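# Set four cartons flat on the low platform

## Task

Put all four cartons on the low platform so each lies flat, none rests on another and none sticks out past an edge, and each keeps the same face on top that it had at the start; they must stay there without the robot holding them, and at the end both cups must release and the arms must move away.

## Robot and tools

Robot: two arms, left_arm and right_arm, each ending in a suction cup rather than fingers. The names do not match image sides. Every position is in one shared scene frame: origin on the table top midway between the arms, +x out over the table, +z up, left_arm on the +y side. Each arm is reported by its cup point, the centre of the cup rim (36 mm across) when nothing touches it; the cup faces along the cup point's own +z axis. About 4 cm behind the rim the tool body and camera widen to roughly 9 cm sideways, so keep that clear of cartons and the other arm.

A row is always 14 numbers, even when one arm is idle: left_arm dx, dy, dz, rx, ry, rz, left suction, then the same seven for right_arm. Each number lies in [-1, 1]. The first six of each arm are an offset, not a pose: a shift and turn of the cup point expressed in the cup point's own axes, measured from where it was when the action (or move) began. 1.0 equals 0.6 m or 180 degrees; rx, ry, rz form a single rotation vector. Suction: any value above 0.01 switches it on, 0.01 or less switches it off, and it keeps its last value, so resend the current suction value for a tool you want unchanged (a 0 turns it off).

execute_actions(actions): a list of actions; each action is a table of up to 15 rows, one row per 1/30 s step, and a short table repeats its final row for the remaining steps. Every row counts from the action's starting pose, not from the previous row; for a call's first action, the start is the last pose a result reported. Each step the commanded pose is clipped to within 70 mm and 16 degrees of the measured pose, so large offsets need several actions; after an action an arm drifts at most to its last clipped pose. An empty list only returns state and images.

move(target, speed, blocking): target is one 14-number row as above, offsets from the pose in the latest result that showed one. Both cup points travel straight lines that finish together, lasting 0.5 to 10 s (cut off at 10 s). speed is the path top speed in m/s, 0.002 to 0.5 (default 0.25), with turning capped at twice that in rad/s. Paths do not avoid obstacles or the other arm, and real motion can lag, wander or overshoot speed, more so near full reach. Suction values are applied at the start. blocking=false returns after 0.5 s while motion continues; then only wait or stop are accepted until a result shows the move has ended. The result adds a move: line with the ending (done, off_target, moving, held, fault) and limits (paced = the sent pose was clipped; held = a check blocked steps, after which the arm may jump faster), plus each cup point's distance from its target.

wait(seconds): 0 to 10; lets the scene run with last commands held, returning early if a move finishes. stop(): brakes a running move, needing some distance. zoom_image(camera, region): camera is cam_high, cam_low, cam_left_wrist or cam_right_wrist (each 504x504); region [x0, y0, x1, y1] in pixels from the top-left, at most 504 by 504. finished_scene(scene): ends the current scene by its number, irreversibly, and reports success; only call it when the cartons are placed, released and the arms clear.

Results: a state line per arm with cup point position (m), quaternion wxyz and velocities; printed positions can be off, especially far out. Hand target lines show where each controller is now heading. suction_measured shows vacuum: near 0 means no seal, 0.83+ is airtight, lower means leaks. part_present turns 1 at 0.50 and back to 0 below 0.45. A pose unreachable line means the clearance check altered or blocked that arm's command. Joint torques are raw drive outputs with offsets and noise, not pure contact forces. MOTOR HOT appears from 65 °C; at 80 °C an OVER-TEMPERATURE FAULT brakes that arm until it cools. Holding loads, even during pauses between replies (the robot keeps its last command then), heats motors.

Picking and placing: switch suction on and press the rim fully onto a flat, smooth carton face, away from edges, seams or holes. Under vacuum the cup shortens, so a held carton sits up to about 12 mm nearer the tool. To release, set the carton down on its support, then switch suction off and lift at least 15 mm. If the cup seals to the table, turn suction off to free it. Keep cartons the original side up, not overlapping, fully inside the platform edges.

Avoid: pushing anything off the table (fails the task), drops, slams, fast or deep contacts (pressing past a surface pushes harder), and arms striking or pressing each other. If contact torque hits a joint limit (waist and shoulder 47, upper arm roll, elbow and forearm roll 28.2, wrist pitch and wrist roll 18.8 N m), that arm backs off, freezes 10 s and drops the rest of the call. Loose objects may occasionally be nudged by outside disturbances, so check final positions.

Each tool is called after "Emit:" in YAML: its name, and indented under it one key for each argument.

## Session

Emit:
execute_actions:
  actions: []

Scene clock: 0.00 s.
left_arm: end_effector_position=(+0.4202, +0.4722, +0.2432) suction_measured=0.00 part_present=0 end_effector_quat_wxyz=(+0.000, -0.305, +0.952, +0.001) end_effector_velocity=(+0.000, +0.000, +0.001) end_effector_angular_velocity=(-0.000, -0.001, +0.001) | right_arm: end_effector_position=(+0.4260, -0.3284, +0.2462) suction_measured=0.00 part_present=0 end_effector_quat_wxyz=(+0.004, +0.271, +0.963, +0.001) end_effector_velocity=(+0.000, -0.000, -0.001) end_effector_angular_velocity=(+0.000, +0.002, -0.000)
Joint positions: left_arm=[-0.001 -0.251 -0.001  0.917  0.002  1.168  1.832] | right_arm=[ 0.003 -0.253  0.001  0.923  0.     1.167  2.878]
Joint velocities: left_arm=[ 0.     0.     0.     0.002 -0.     0.    -0.   ] | right_arm=[ 0.     0.002 -0.001  0.001 -0.     0.    -0.   ]
Joint torques (N m, as the arm reports them, + toward a larger angle): no reading
Hand target (left_arm): +0.420, +0.472, +0.243; +0.000, -0.305, +0.952, +0.001
Hand target (right_arm): +0.426, -0.328, +0.246; +0.004, +0.271, +0.963, +0.001

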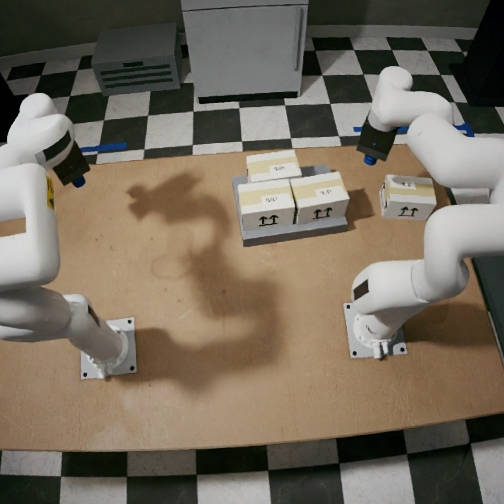

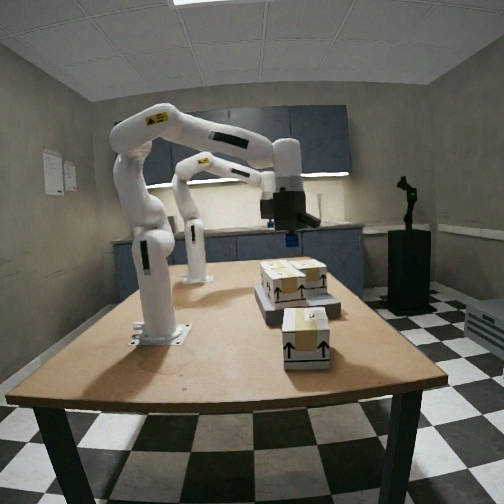

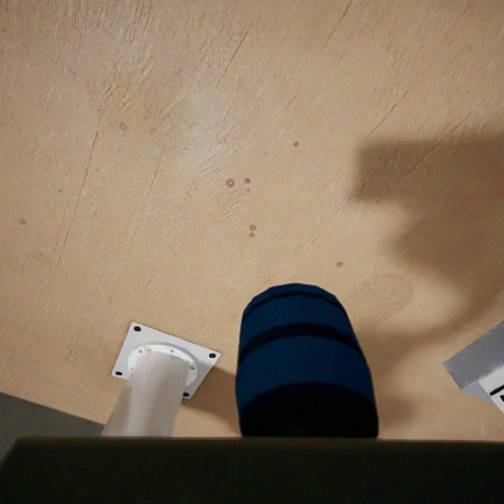

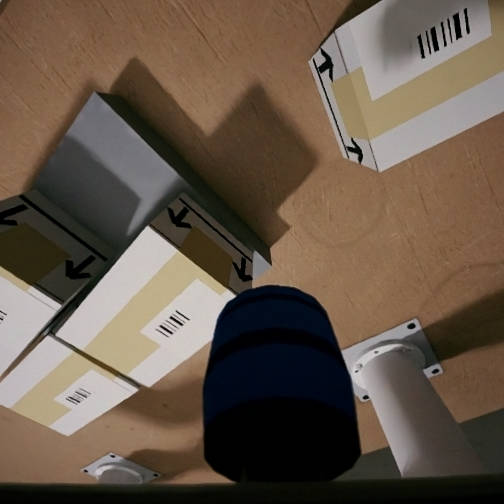

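Emit:
move:
  target: [0,0,0,0,0,0,0,0.09,0.448,-0.025,0,0,0.78,0]
  speed: 0.4

Scene clock: 9.33 s.
left_arm: end_effector_position=(+0.4202, +0.4722, +0.2432) suction_measured=0.00 part_present=0 end_effector_quat_wxyz=(+0.000, -0.305, +0.952, +0.001) end_effector_velocity=(+0.000, +0.000, +0.000) end_effector_angular_velocity=(-0.000, +0.000, +0.000) | right_arm: end_effector_position=(+0.5203, -0.0706, +0.2617) suction_measured=0.00 part_present=0 end_effector_quat_wxyz=(-0.002, +0.997, +0.071, +0.004) end_effector_velocity=(+0.000, +0.002, +0.000) end_effector_angular_velocity=(-0.002, +0.003, -0.004)
Joint positions: left_arm=[-0.001 -0.251 -0.001  0.917  0.002  1.168  1.832] | right_arm=[ 0.224  0.267  0.314  1.553 -0.085  1.29   5.874]
Joint velocities: left_arm=[ 0.001  0.001 -0.     0.001 -0.     0.    -0.   ] | right_arm=[ 0.003  0.008  0.002  0.011 -0.003  0.008  0.008]
Joint torques (N m, as the arm reports them, + toward a larger angle): left_arm=[  0.33 -14.44   0.    14.03  -0.88  -2.3   -0.24] | right_arm=[ -1.08 -30.05   1.26  16.69   0.29  -0.94   0.29]
Hand target (left_arm): +0.420, +0.472, +0.243; +0.000, -0.305, +0.952, +0.001
Hand target (right_arm): +0.520, -0.070, +0.262; -0.002, +0.997, +0.071, +0.004
Off the commanded pose (left_arm): 0.000 m, 0 deg.
Off the commanded pose (right_arm): 0.001 m, 0 deg.
move: done

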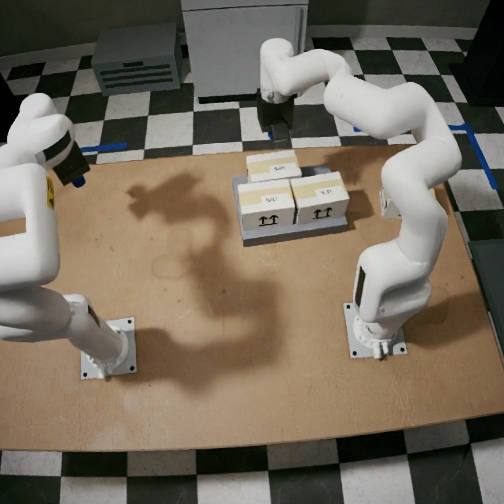

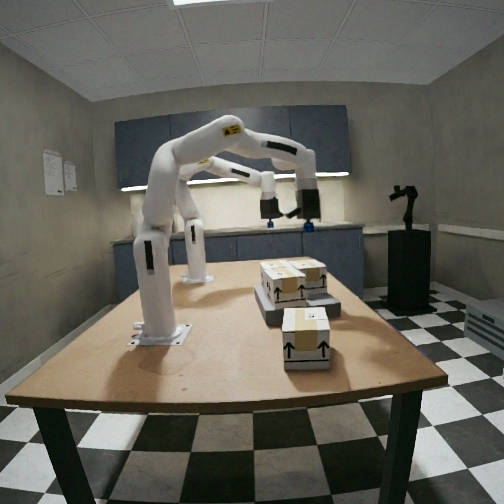

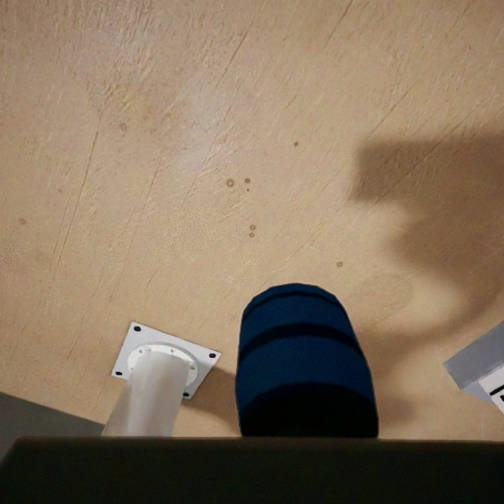

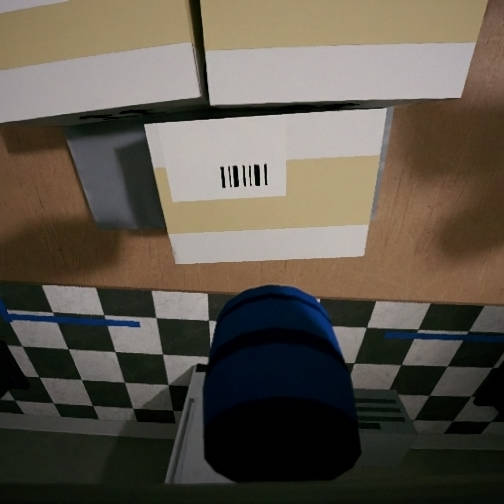

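Emit:
move:
  target: [0,0,0,0,0,0,0,-0.045,-0.005,0.16,0,0,-0.024,1]
  speed: 0.12

Emit:
move:
  target: [0,0,0,0,0,0,0,0,0,0.033,0,0,0,1]
  speed: 0.03

Scene clock: 17.30 s.
left_arm: end_effector_position=(+0.4202, +0.4722, +0.2432) suction_measured=0.00 part_present=0 end_effector_quat_wxyz=(+0.000, -0.305, +0.952, +0.001) end_effector_velocity=(-0.001, -0.000, -0.000) end_effector_angular_velocity=(+0.000, +0.002, -0.000) | right_arm: end_effector_position=(+0.4940, -0.0711, +0.1662) suction_measured=0.00 part_present=0 end_effector_quat_wxyz=(-0.002, +0.994, +0.109, +0.005) end_effector_velocity=(-0.001, +0.001, -0.002) end_effector_angular_velocity=(+0.001, -0.002, +0.004)
Joint positions: left_arm=[-0.001 -0.251 -0.001  0.917  0.002  1.168  1.832] | right_arm=[ 0.218  0.251  0.322  1.252 -0.094  1.005  5.829]
Joint velocities: left_arm=[ 0.001 -0.    -0.001 -0.001 -0.     0.001  0.   ] | right_arm=[-0.     0.001  0.002 -0.006 -0.001 -0.009 -0.001]
Joint torques (N m, as the arm reports them, + toward a larger angle): left_arm=[  0.28 -14.69   0.34  13.96  -0.88  -2.07  -0.34] | right_arm=[ -1.01 -28.66   1.35  16.43   0.29  -0.91   0.27]
Hand target (left_arm): +0.420, +0.472, +0.243; +0.000, -0.305, +0.952, +0.001
Hand target (right_arm): +0.494, -0.071, +0.166; -0.002, +0.994, +0.109, +0.004
Off the commanded pose (left_arm): 0.000 m, 0 deg.
Off the commanded pose (right_arm): 0.001 m, 0 deg.
move: done

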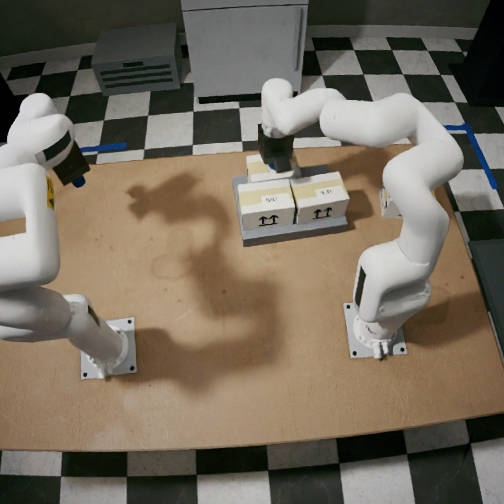

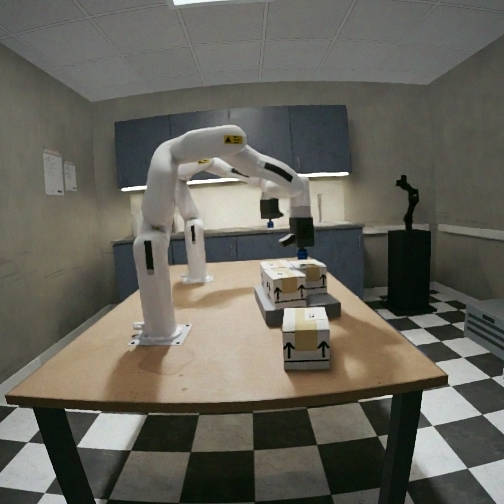

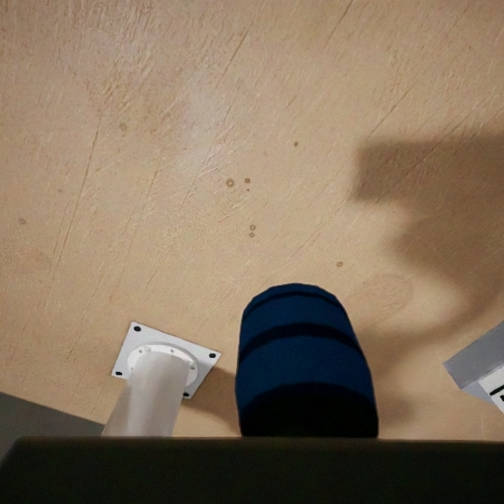

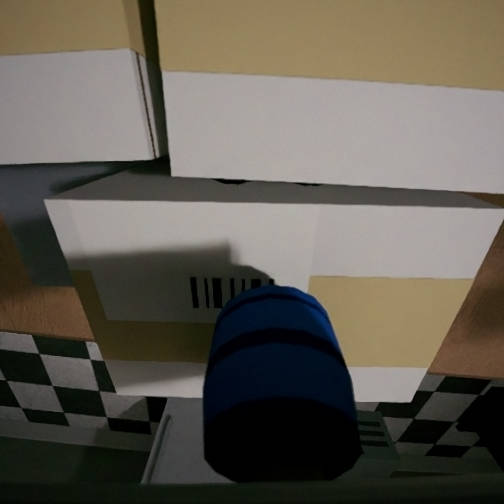

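Scene clock: 18.30 s.
left_arm: end_effector_position=(+0.4202, +0.4722, +0.2432) suction_measured=0.00 part_present=0 end_effector_quat_wxyz=(+0.000, -0.305, +0.952, +0.001) end_effector_velocity=(+0.001, +0.000, +0.000) end_effector_angular_velocity=(+0.000, -0.001, +0.000) | right_arm: end_effector_position=(+0.4939, -0.0712, +0.1460) suction_measured=0.85 part_present=1 end_effector_quat_wxyz=(-0.002, +0.994, +0.109, +0.004) end_effector_velocity=(+0.001, +0.004, +0.008) end_effector_angular_velocity=(+0.003, -0.011, +0.007)
Joint positions: left_arm=[-0.001 -0.251 -0.001  0.917  0.002  1.168  1.832] | right_arm=[ 0.221  0.276  0.319  1.224 -0.105  0.955  5.837]
Joint velocities: left_arm=[ 0.     0.001  0.     0.002 -0.    -0.001  0.001] | right_arm=[ 0.003 -0.01   0.005  0.007 -0.001  0.005 -0.   ]
Joint torques (N m, as the arm reports them, + toward a larger angle): left_arm=[  0.03 -14.34   0.17  13.92  -0.65  -2.09  -0.44] | right_arm=[ -0.98 -31.33   1.44  17.85   0.23  -1.26   0.32]
Hand target (left_arm): +0.420, +0.472, +0.243; +0.000, -0.305, +0.952, +0.001
Hand target (right_arm): +0.494, -0.071, +0.146; -0.002, +0.994, +0.109, +0.005
Off the commanded pose (left_arm): 0.000 m, 0 deg.
Off the commanded pose (right_arm): 0.001 m, 0 deg.
move: done

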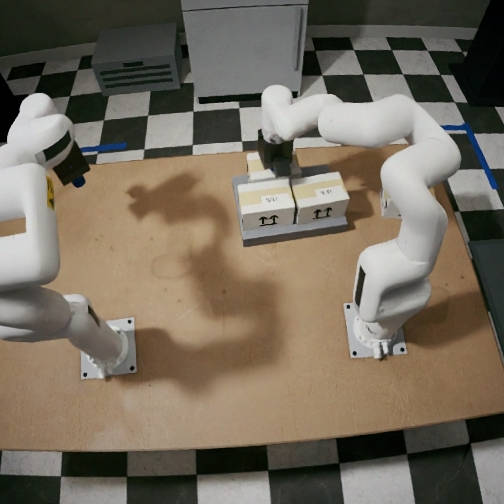

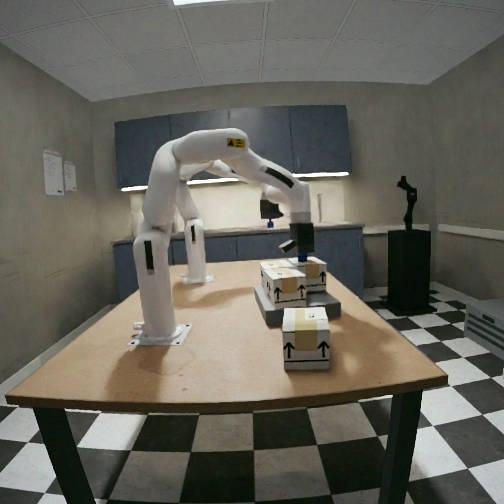

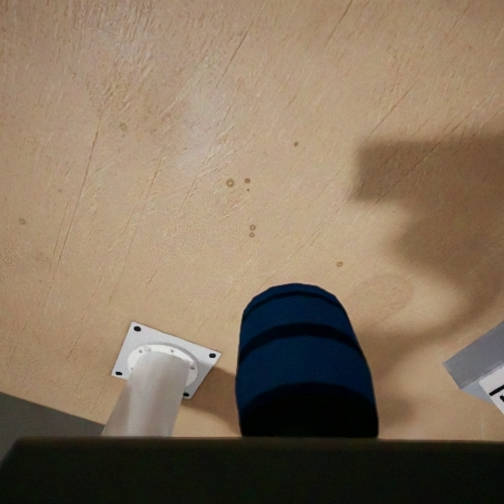

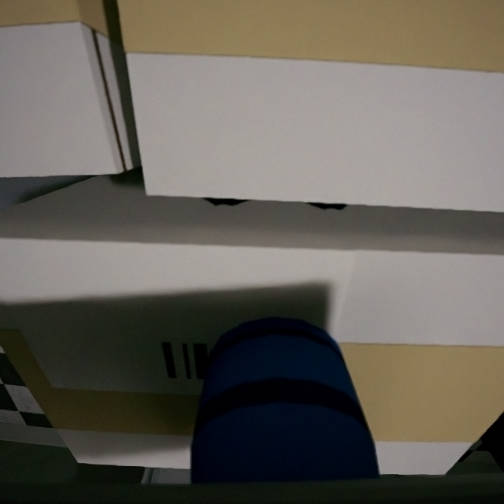

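Already lifted. Shift, lower, release.

Emit:
move:
  target: [0,0,0,0,0,0,0,0.005,-0.068,0,0,0,0.006,1]
  speed: 0.05

Emit:
move:
  target: [0,0,0,0,0,0,0,0,0,0.016,0,0,0,1]
  speed: 0.03

Emit:
execute_actions:
  actions:
    - [[0,0,0,0,0,0,0,0,0,0,0,0,0,0]]

Emit:
move:
  target: [0,0,0,0,0,0,0,0,0,-0.2,0,0,0,0]
  speed: 0.15

Scene clock: 26.60 s.
left_arm: end_effector_position=(+0.4202, +0.4722, +0.2432) suction_measured=0.00 part_present=0 end_effector_quat_wxyz=(+0.000, -0.305, +0.952, +0.001) end_effector_velocity=(-0.000, +0.001, -0.000) end_effector_angular_velocity=(+0.000, -0.000, +0.001) | right_arm: end_effector_position=(+0.4881, -0.0310, +0.1460) suction_measured=1.00 part_present=1 end_effector_quat_wxyz=(-0.002, +0.995, +0.099, +0.004) end_effector_velocity=(+0.002, -0.002, -0.000) end_effector_angular_velocity=(-0.002, -0.001, -0.010)
Joint positions: left_arm=[-0.001 -0.251 -0.001  0.917  0.002  1.168  1.832] | right_arm=[ 0.283  0.326  0.335  1.291 -0.128  0.976  5.941]
Joint velocities: left_arm=[ 0.001 -0.     0.001 -0.     0.    -0.001  0.   ] | right_arm=[ 0.     0.004 -0.004  0.006 -0.003  0.003  0.007]
Joint torques (N m, as the arm reports them, + toward a larger angle): left_arm=[  0.5  -14.23   0.16  13.96  -1.11  -2.15  -0.41] | right_arm=[ -0.9  -33.56   2.01  18.17   0.12  -1.19   0.21]
Hand target (left_arm): +0.420, +0.472, +0.243; +0.000, -0.305, +0.952, +0.001
Hand target (right_arm): +0.488, -0.031, +0.146; -0.002, +0.995, +0.099, +0.004
Off the commanded pose (left_arm): 0.000 m, 0 deg.
Off the commanded pose (right_arm): 0.000 m, 0 deg.
move: done

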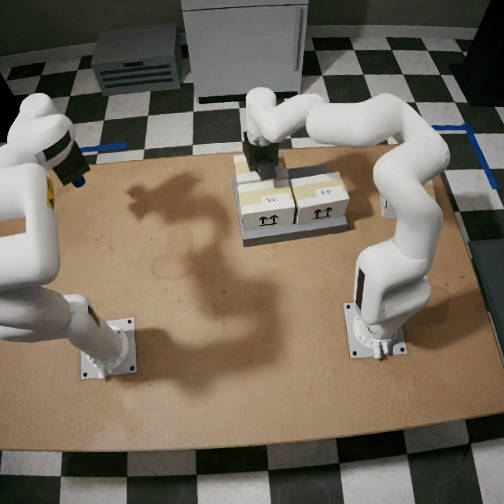

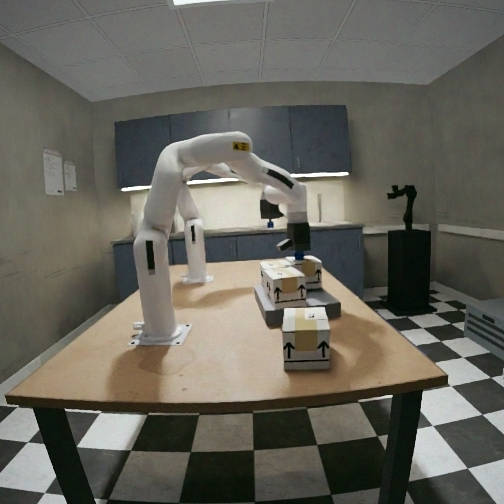

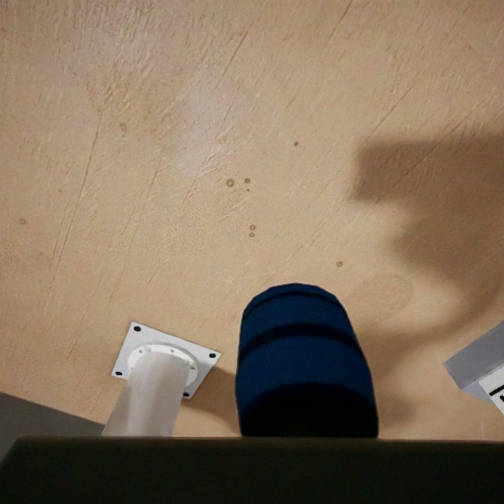

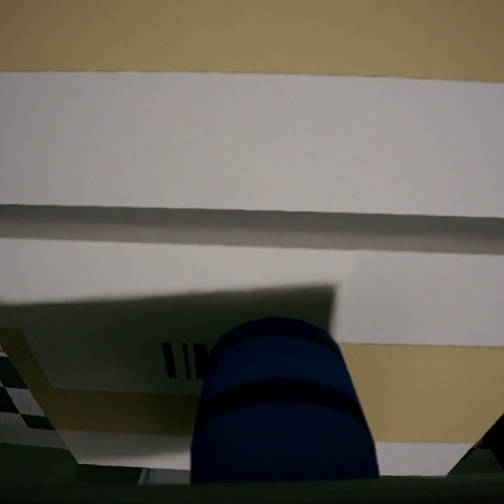

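Scene clock: 27.37 s.
left_arm: end_effector_position=(+0.4202, +0.4722, +0.2432) suction_measured=0.00 part_present=0 end_effector_quat_wxyz=(+0.000, -0.305, +0.952, +0.001) end_effector_velocity=(+0.000, +0.000, +0.001) end_effector_angular_velocity=(-0.000, -0.001, +0.000) | right_arm: end_effector_position=(+0.4882, -0.0309, +0.1367) suction_measured=1.00 part_present=1 end_effector_quat_wxyz=(-0.002, +0.995, +0.099, +0.004) end_effector_velocity=(+0.000, +0.001, +0.000) end_effector_angular_velocity=(+0.002, -0.003, +0.001)
Joint positions: left_arm=[-0.001 -0.251 -0.001  0.917  0.002  1.168  1.832] | right_arm=[ 0.284  0.339  0.333  1.279 -0.134  0.953  5.945]
Joint velocities: left_arm=[ 0.    -0.     0.     0.001 -0.     0.     0.   ] | right_arm=[ 0.     0.     0.002 -0.    -0.    -0.004  0.002]
Joint torques (N m, as the arm reports them, + toward a larger angle): left_arm=[ -0.07 -14.52   0.07  14.02  -0.98  -2.12  -0.39] | right_arm=[ -1.   -33.5    1.87  18.04   0.07  -1.2    0.3 ]
Hand target (left_arm): +0.420, +0.472, +0.243; +0.000, -0.305, +0.952, +0.001
Hand target (right_arm): +0.488, -0.031, +0.136; -0.002, +0.995, +0.099, +0.004
Off the commanded pose (left_arm): 0.000 m, 0 deg.
Off the commanded pose (right_arm): 0.000 m, 0 deg.
move: done

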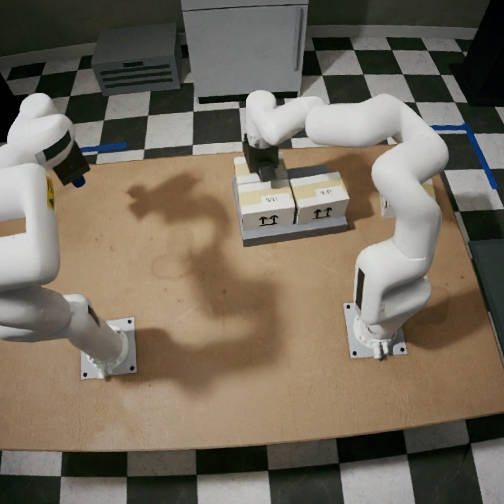

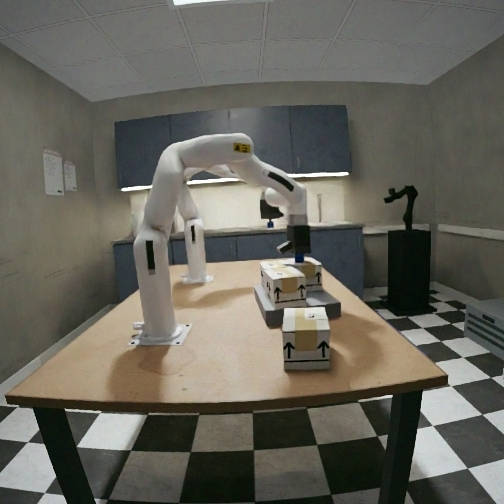

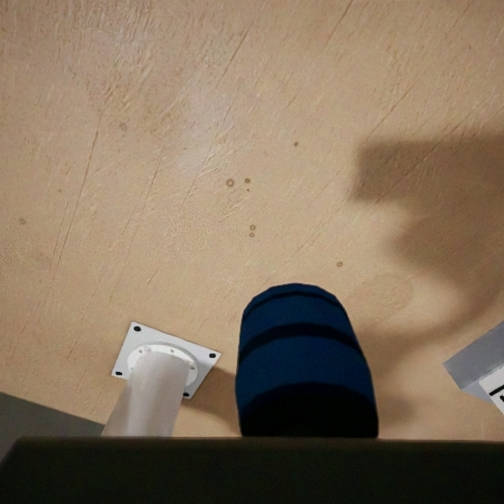

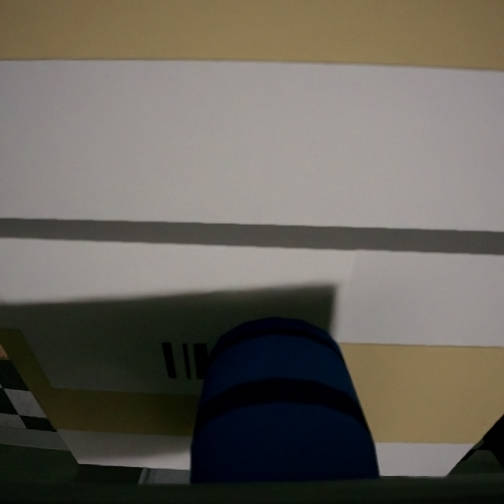

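Scene clock: 27.87 s.
left_arm: end_effector_position=(+0.4202, +0.4722, +0.2432) suction_measured=0.00 part_present=0 end_effector_quat_wxyz=(+0.000, -0.305, +0.952, +0.001) end_effector_velocity=(-0.001, +0.000, +0.000) end_effector_angular_velocity=(-0.000, +0.001, +0.000) | right_arm: end_effector_position=(+0.4890, -0.0303, +0.1380) suction_measured=0.00 part_present=0 end_effector_quat_wxyz=(-0.003, +0.995, +0.099, +0.006) end_effector_velocity=(-0.002, -0.002, -0.005) end_effector_angular_velocity=(-0.006, +0.010, -0.001)
Joint positions: left_arm=[-0.001 -0.251 -0.001  0.917  0.002  1.168  1.832] | right_arm=[ 0.284  0.338  0.333  1.281 -0.134  0.952  5.945]
Joint velocities: left_arm=[ 0.    -0.002  0.    -0.001 -0.     0.002  0.001] | right_arm=[ 0.001  0.004 -0.002 -0.006 -0.     0.002  0.   ]
Joint torques (N m, as the arm reports them, + toward a larger angle): left_arm=[ -0.15 -14.63   0.11  13.99  -0.88  -2.27  -0.26] | right_arm=[ -1.12 -22.99   1.1   10.95   0.1   -0.31   0.27]
Hand target (left_arm): +0.420, +0.472, +0.243; +0.000, -0.305, +0.952, +0.001
Hand target (right_arm): +0.488, -0.031, +0.137; -0.002, +0.995, +0.099, +0.004
Off the commanded pose (left_arm): 0.000 m, 0 deg.
Off the commanded pose (right_arm): 0.002 m, 0 deg.

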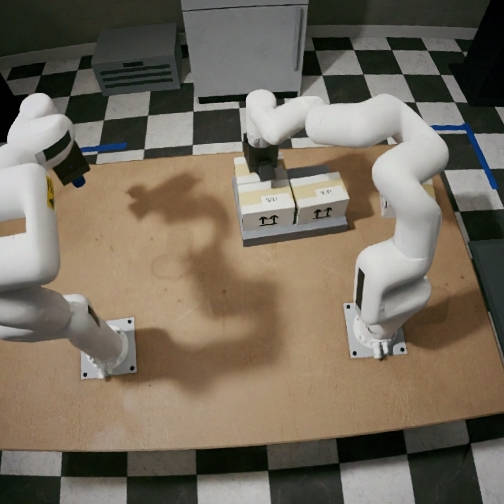

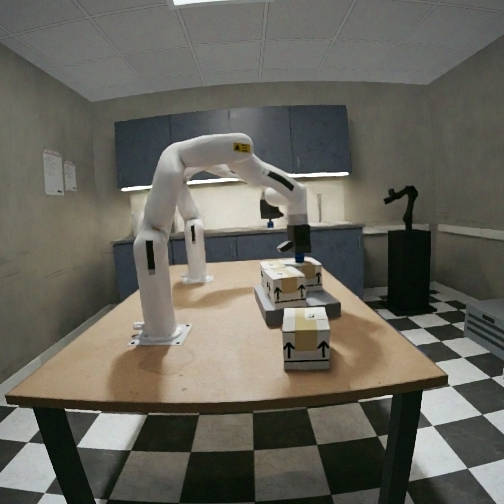

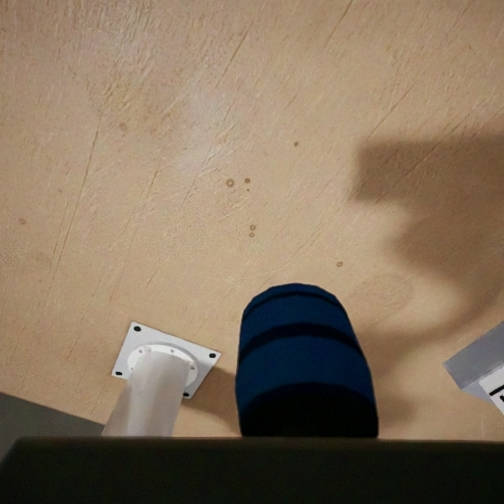

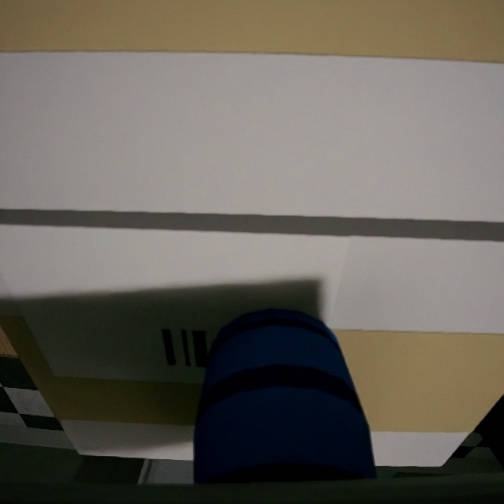

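Scene clock: 29.10 s.
left_arm: end_effector_position=(+0.4202, +0.4722, +0.2432) suction_measured=0.00 part_present=0 end_effector_quat_wxyz=(+0.000, -0.305, +0.952, +0.001) end_effector_velocity=(-0.000, -0.002, -0.000) end_effector_angular_velocity=(+0.000, +0.001, -0.004) | right_arm: end_effector_position=(+0.4878, -0.0310, +0.2572) suction_measured=0.00 part_present=0 end_effector_quat_wxyz=(-0.003, +0.995, +0.099, +0.005) end_effector_velocity=(+0.001, -0.001, +0.005) end_effector_angular_velocity=(-0.000, -0.002, -0.003)
Joint positions: left_arm=[-0.001 -0.251 -0.001  0.917  0.002  1.168  1.832] | right_arm=[ 0.277  0.235  0.35   1.494 -0.084  1.263  5.911]
Joint velocities: left_arm=[-0.002 -0.001 -0.002 -0.001 -0.     0.    -0.   ] | right_arm=[ 0.001 -0.001 -0.002  0.012 -0.001  0.011  0.001]
Joint torques (N m, as the arm reports them, + toward a larger angle): left_arm=[  0.27 -14.92   0.04  14.09  -0.71  -2.23  -0.4 ] | right_arm=[ -0.97 -29.12   1.27  17.15   0.2   -0.91   0.26]
Hand target (left_arm): +0.420, +0.472, +0.243; +0.000, -0.305, +0.952, +0.001
Hand target (right_arm): +0.488, -0.031, +0.258; -0.003, +0.995, +0.099, +0.006
Off the commanded pose (left_arm): 0.000 m, 0 deg.
Off the commanded pose (right_arm): 0.001 m, 0 deg.
move: done

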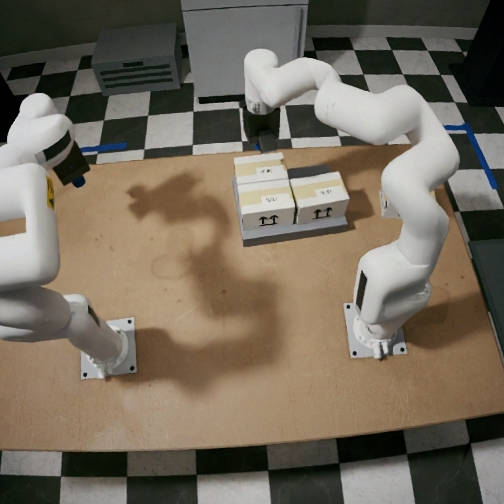

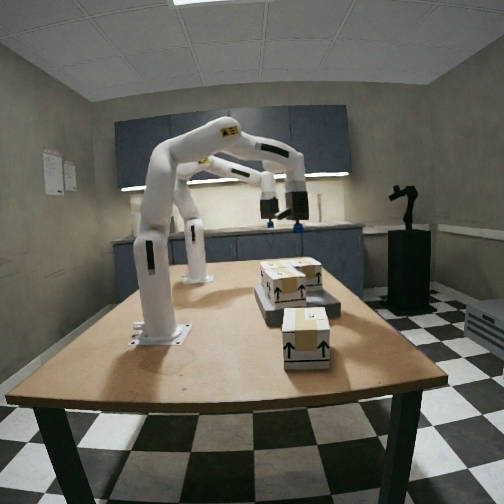

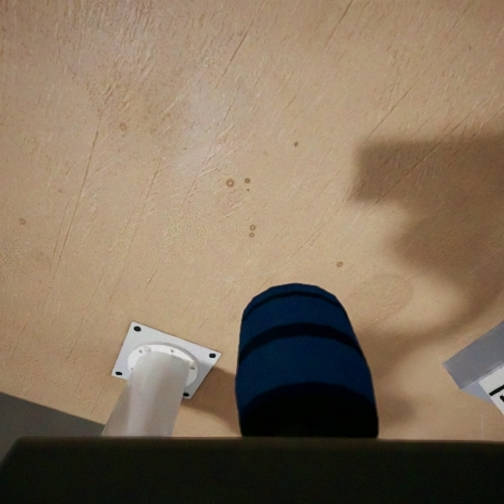

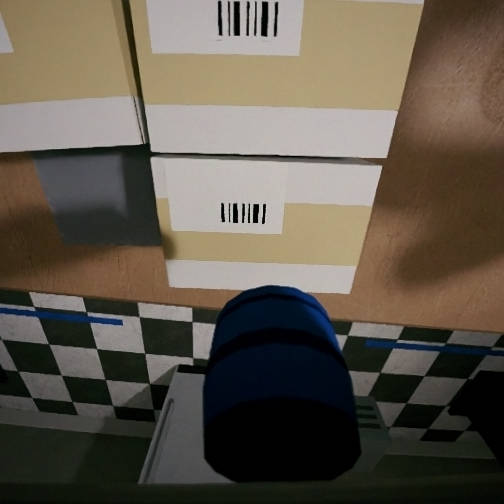

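Emit:
move:
  target: [0,0,0,0,0,0,0,-0.19,0.7,0.08,0,0,0.095,0]
  speed: 0.3

Scene clock: 34.53 s.
left_arm: end_effector_position=(+0.4202, +0.4722, +0.2432) suction_measured=0.00 part_present=0 end_effector_quat_wxyz=(+0.000, -0.305, +0.952, +0.001) end_effector_velocity=(-0.001, +0.001, -0.001) end_effector_angular_velocity=(+0.000, +0.002, +0.002) | right_arm: end_effector_position=(+0.4589, -0.4660, +0.2083) suction_measured=0.00 part_present=0 end_effector_quat_wxyz=(+0.000, +0.999, -0.049, +0.006) end_effector_velocity=(-0.001, -0.004, -0.001) end_effector_angular_velocity=(+0.001, +0.001, -0.007)
Joint positions: left_arm=[-0.001 -0.251 -0.001  0.917  0.002  1.168  1.832] | right_arm=[-0.197 -0.034 -0.101  1.037 -0.001  1.06   5.268]
Joint velocities: left_arm=[ 0.001  0.     0.    -0.001  0.     0.001 -0.   ] | right_arm=[-0.005  0.004 -0.005  0.003  0.001 -0.    -0.003]
Joint torques (N m, as the arm reports them, + toward a larger angle): left_arm=[  0.38 -14.33   0.23  13.94  -1.01  -2.16  -0.33] | right_arm=[ -0.92 -22.13   0.24  16.54   0.19  -0.85   0.34]
Hand target (left_arm): +0.420, +0.472, +0.243; +0.000, -0.305, +0.952, +0.001
Hand target (right_arm): +0.459, -0.467, +0.208; +0.000, +0.999, -0.050, +0.006
Off the commanded pose (left_arm): 0.000 m, 0 deg.
Off the commanded pose (right_arm): 0.002 m, 0 deg.
move: done

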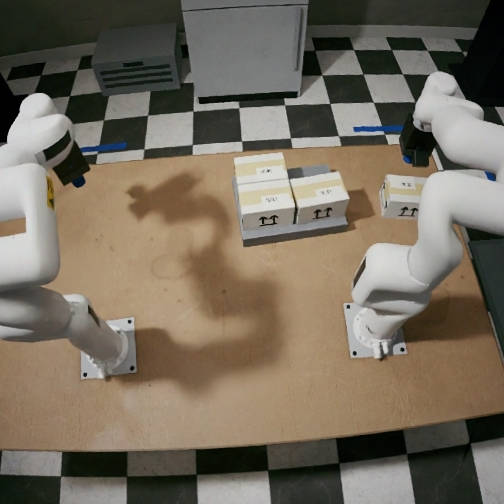

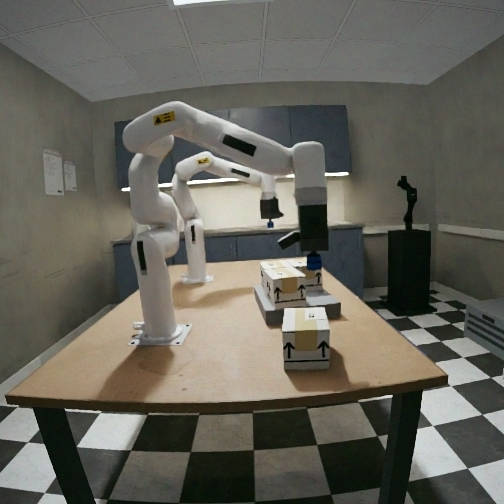

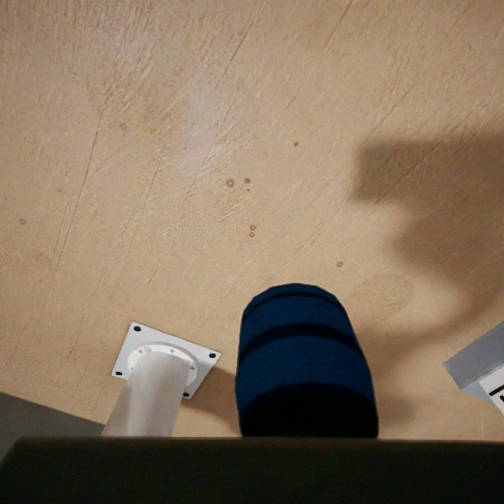

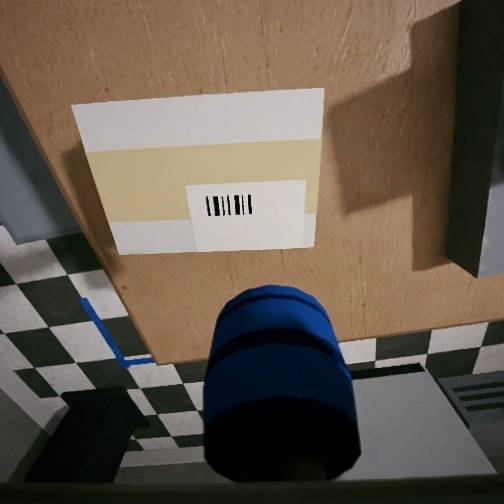

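Emit:
move:
  target: [0,0,0,0,0,0,0,-0.065,0.065,0,0,0,-0.03,0]

Scene clock: 37.70 s.
left_arm: end_effector_position=(+0.4202, +0.4722, +0.2432) suction_measured=0.00 part_present=0 end_effector_quat_wxyz=(+0.000, -0.305, +0.952, +0.001) end_effector_velocity=(+0.000, -0.000, +0.000) end_effector_angular_velocity=(+0.001, -0.000, -0.001) | right_arm: end_effector_position=(+0.4164, -0.5007, +0.2080) suction_measured=0.00 part_present=0 end_effector_quat_wxyz=(+0.001, +1.000, -0.002, +0.005) end_effector_velocity=(-0.003, -0.003, +0.000) end_effector_angular_velocity=(+0.001, -0.001, -0.001)
Joint positions: left_arm=[-0.001 -0.251 -0.001  0.917  0.002  1.168  1.832] | right_arm=[-0.244 -0.121 -0.157  0.943 -0.019  1.052  5.079]
Joint velocities: left_arm=[ 0.001  0.001 -0.002  0.001  0.    -0.    -0.   ] | right_arm=[-0.003 -0.005 -0.006 -0.005  0.    -0.001 -0.008]
Joint torques (N m, as the arm reports them, + toward a larger angle): left_arm=[  0.29 -14.45   0.28  13.88  -0.74  -2.04  -0.39] | right_arm=[ -1.13 -19.08   0.53  16.6    0.2   -0.84   0.22]
Hand target (left_arm): +0.420, +0.472, +0.243; +0.000, -0.305, +0.952, +0.001
Hand target (right_arm): +0.416, -0.501, +0.208; +0.001, +1.000, -0.002, +0.005
Off the commanded pose (left_arm): 0.000 m, 0 deg.
Off the commanded pose (right_arm): 0.000 m, 0 deg.
move: done

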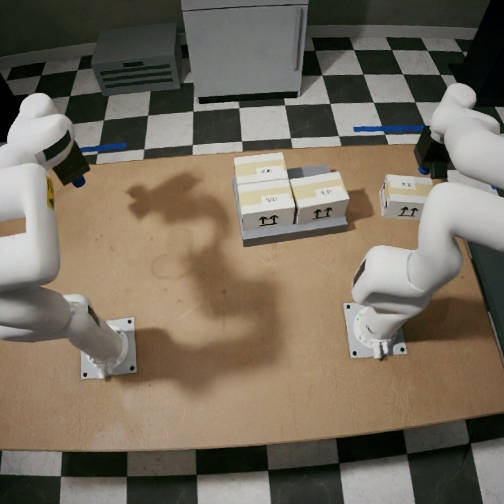

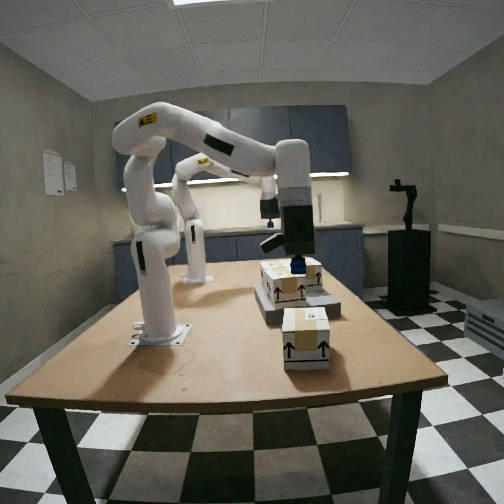

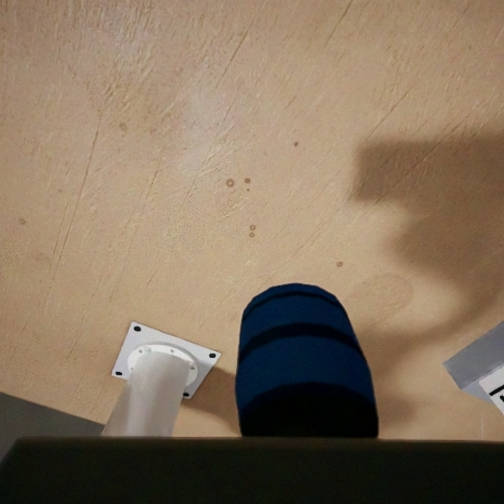

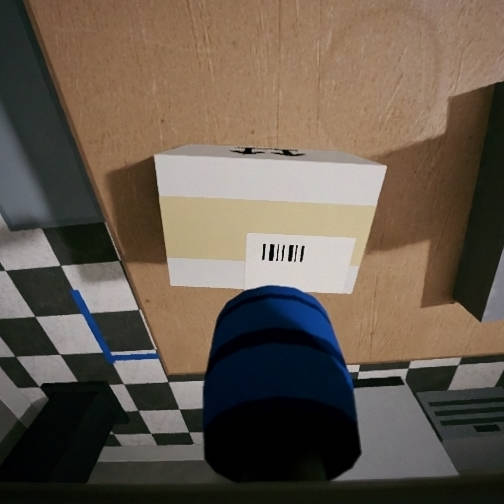

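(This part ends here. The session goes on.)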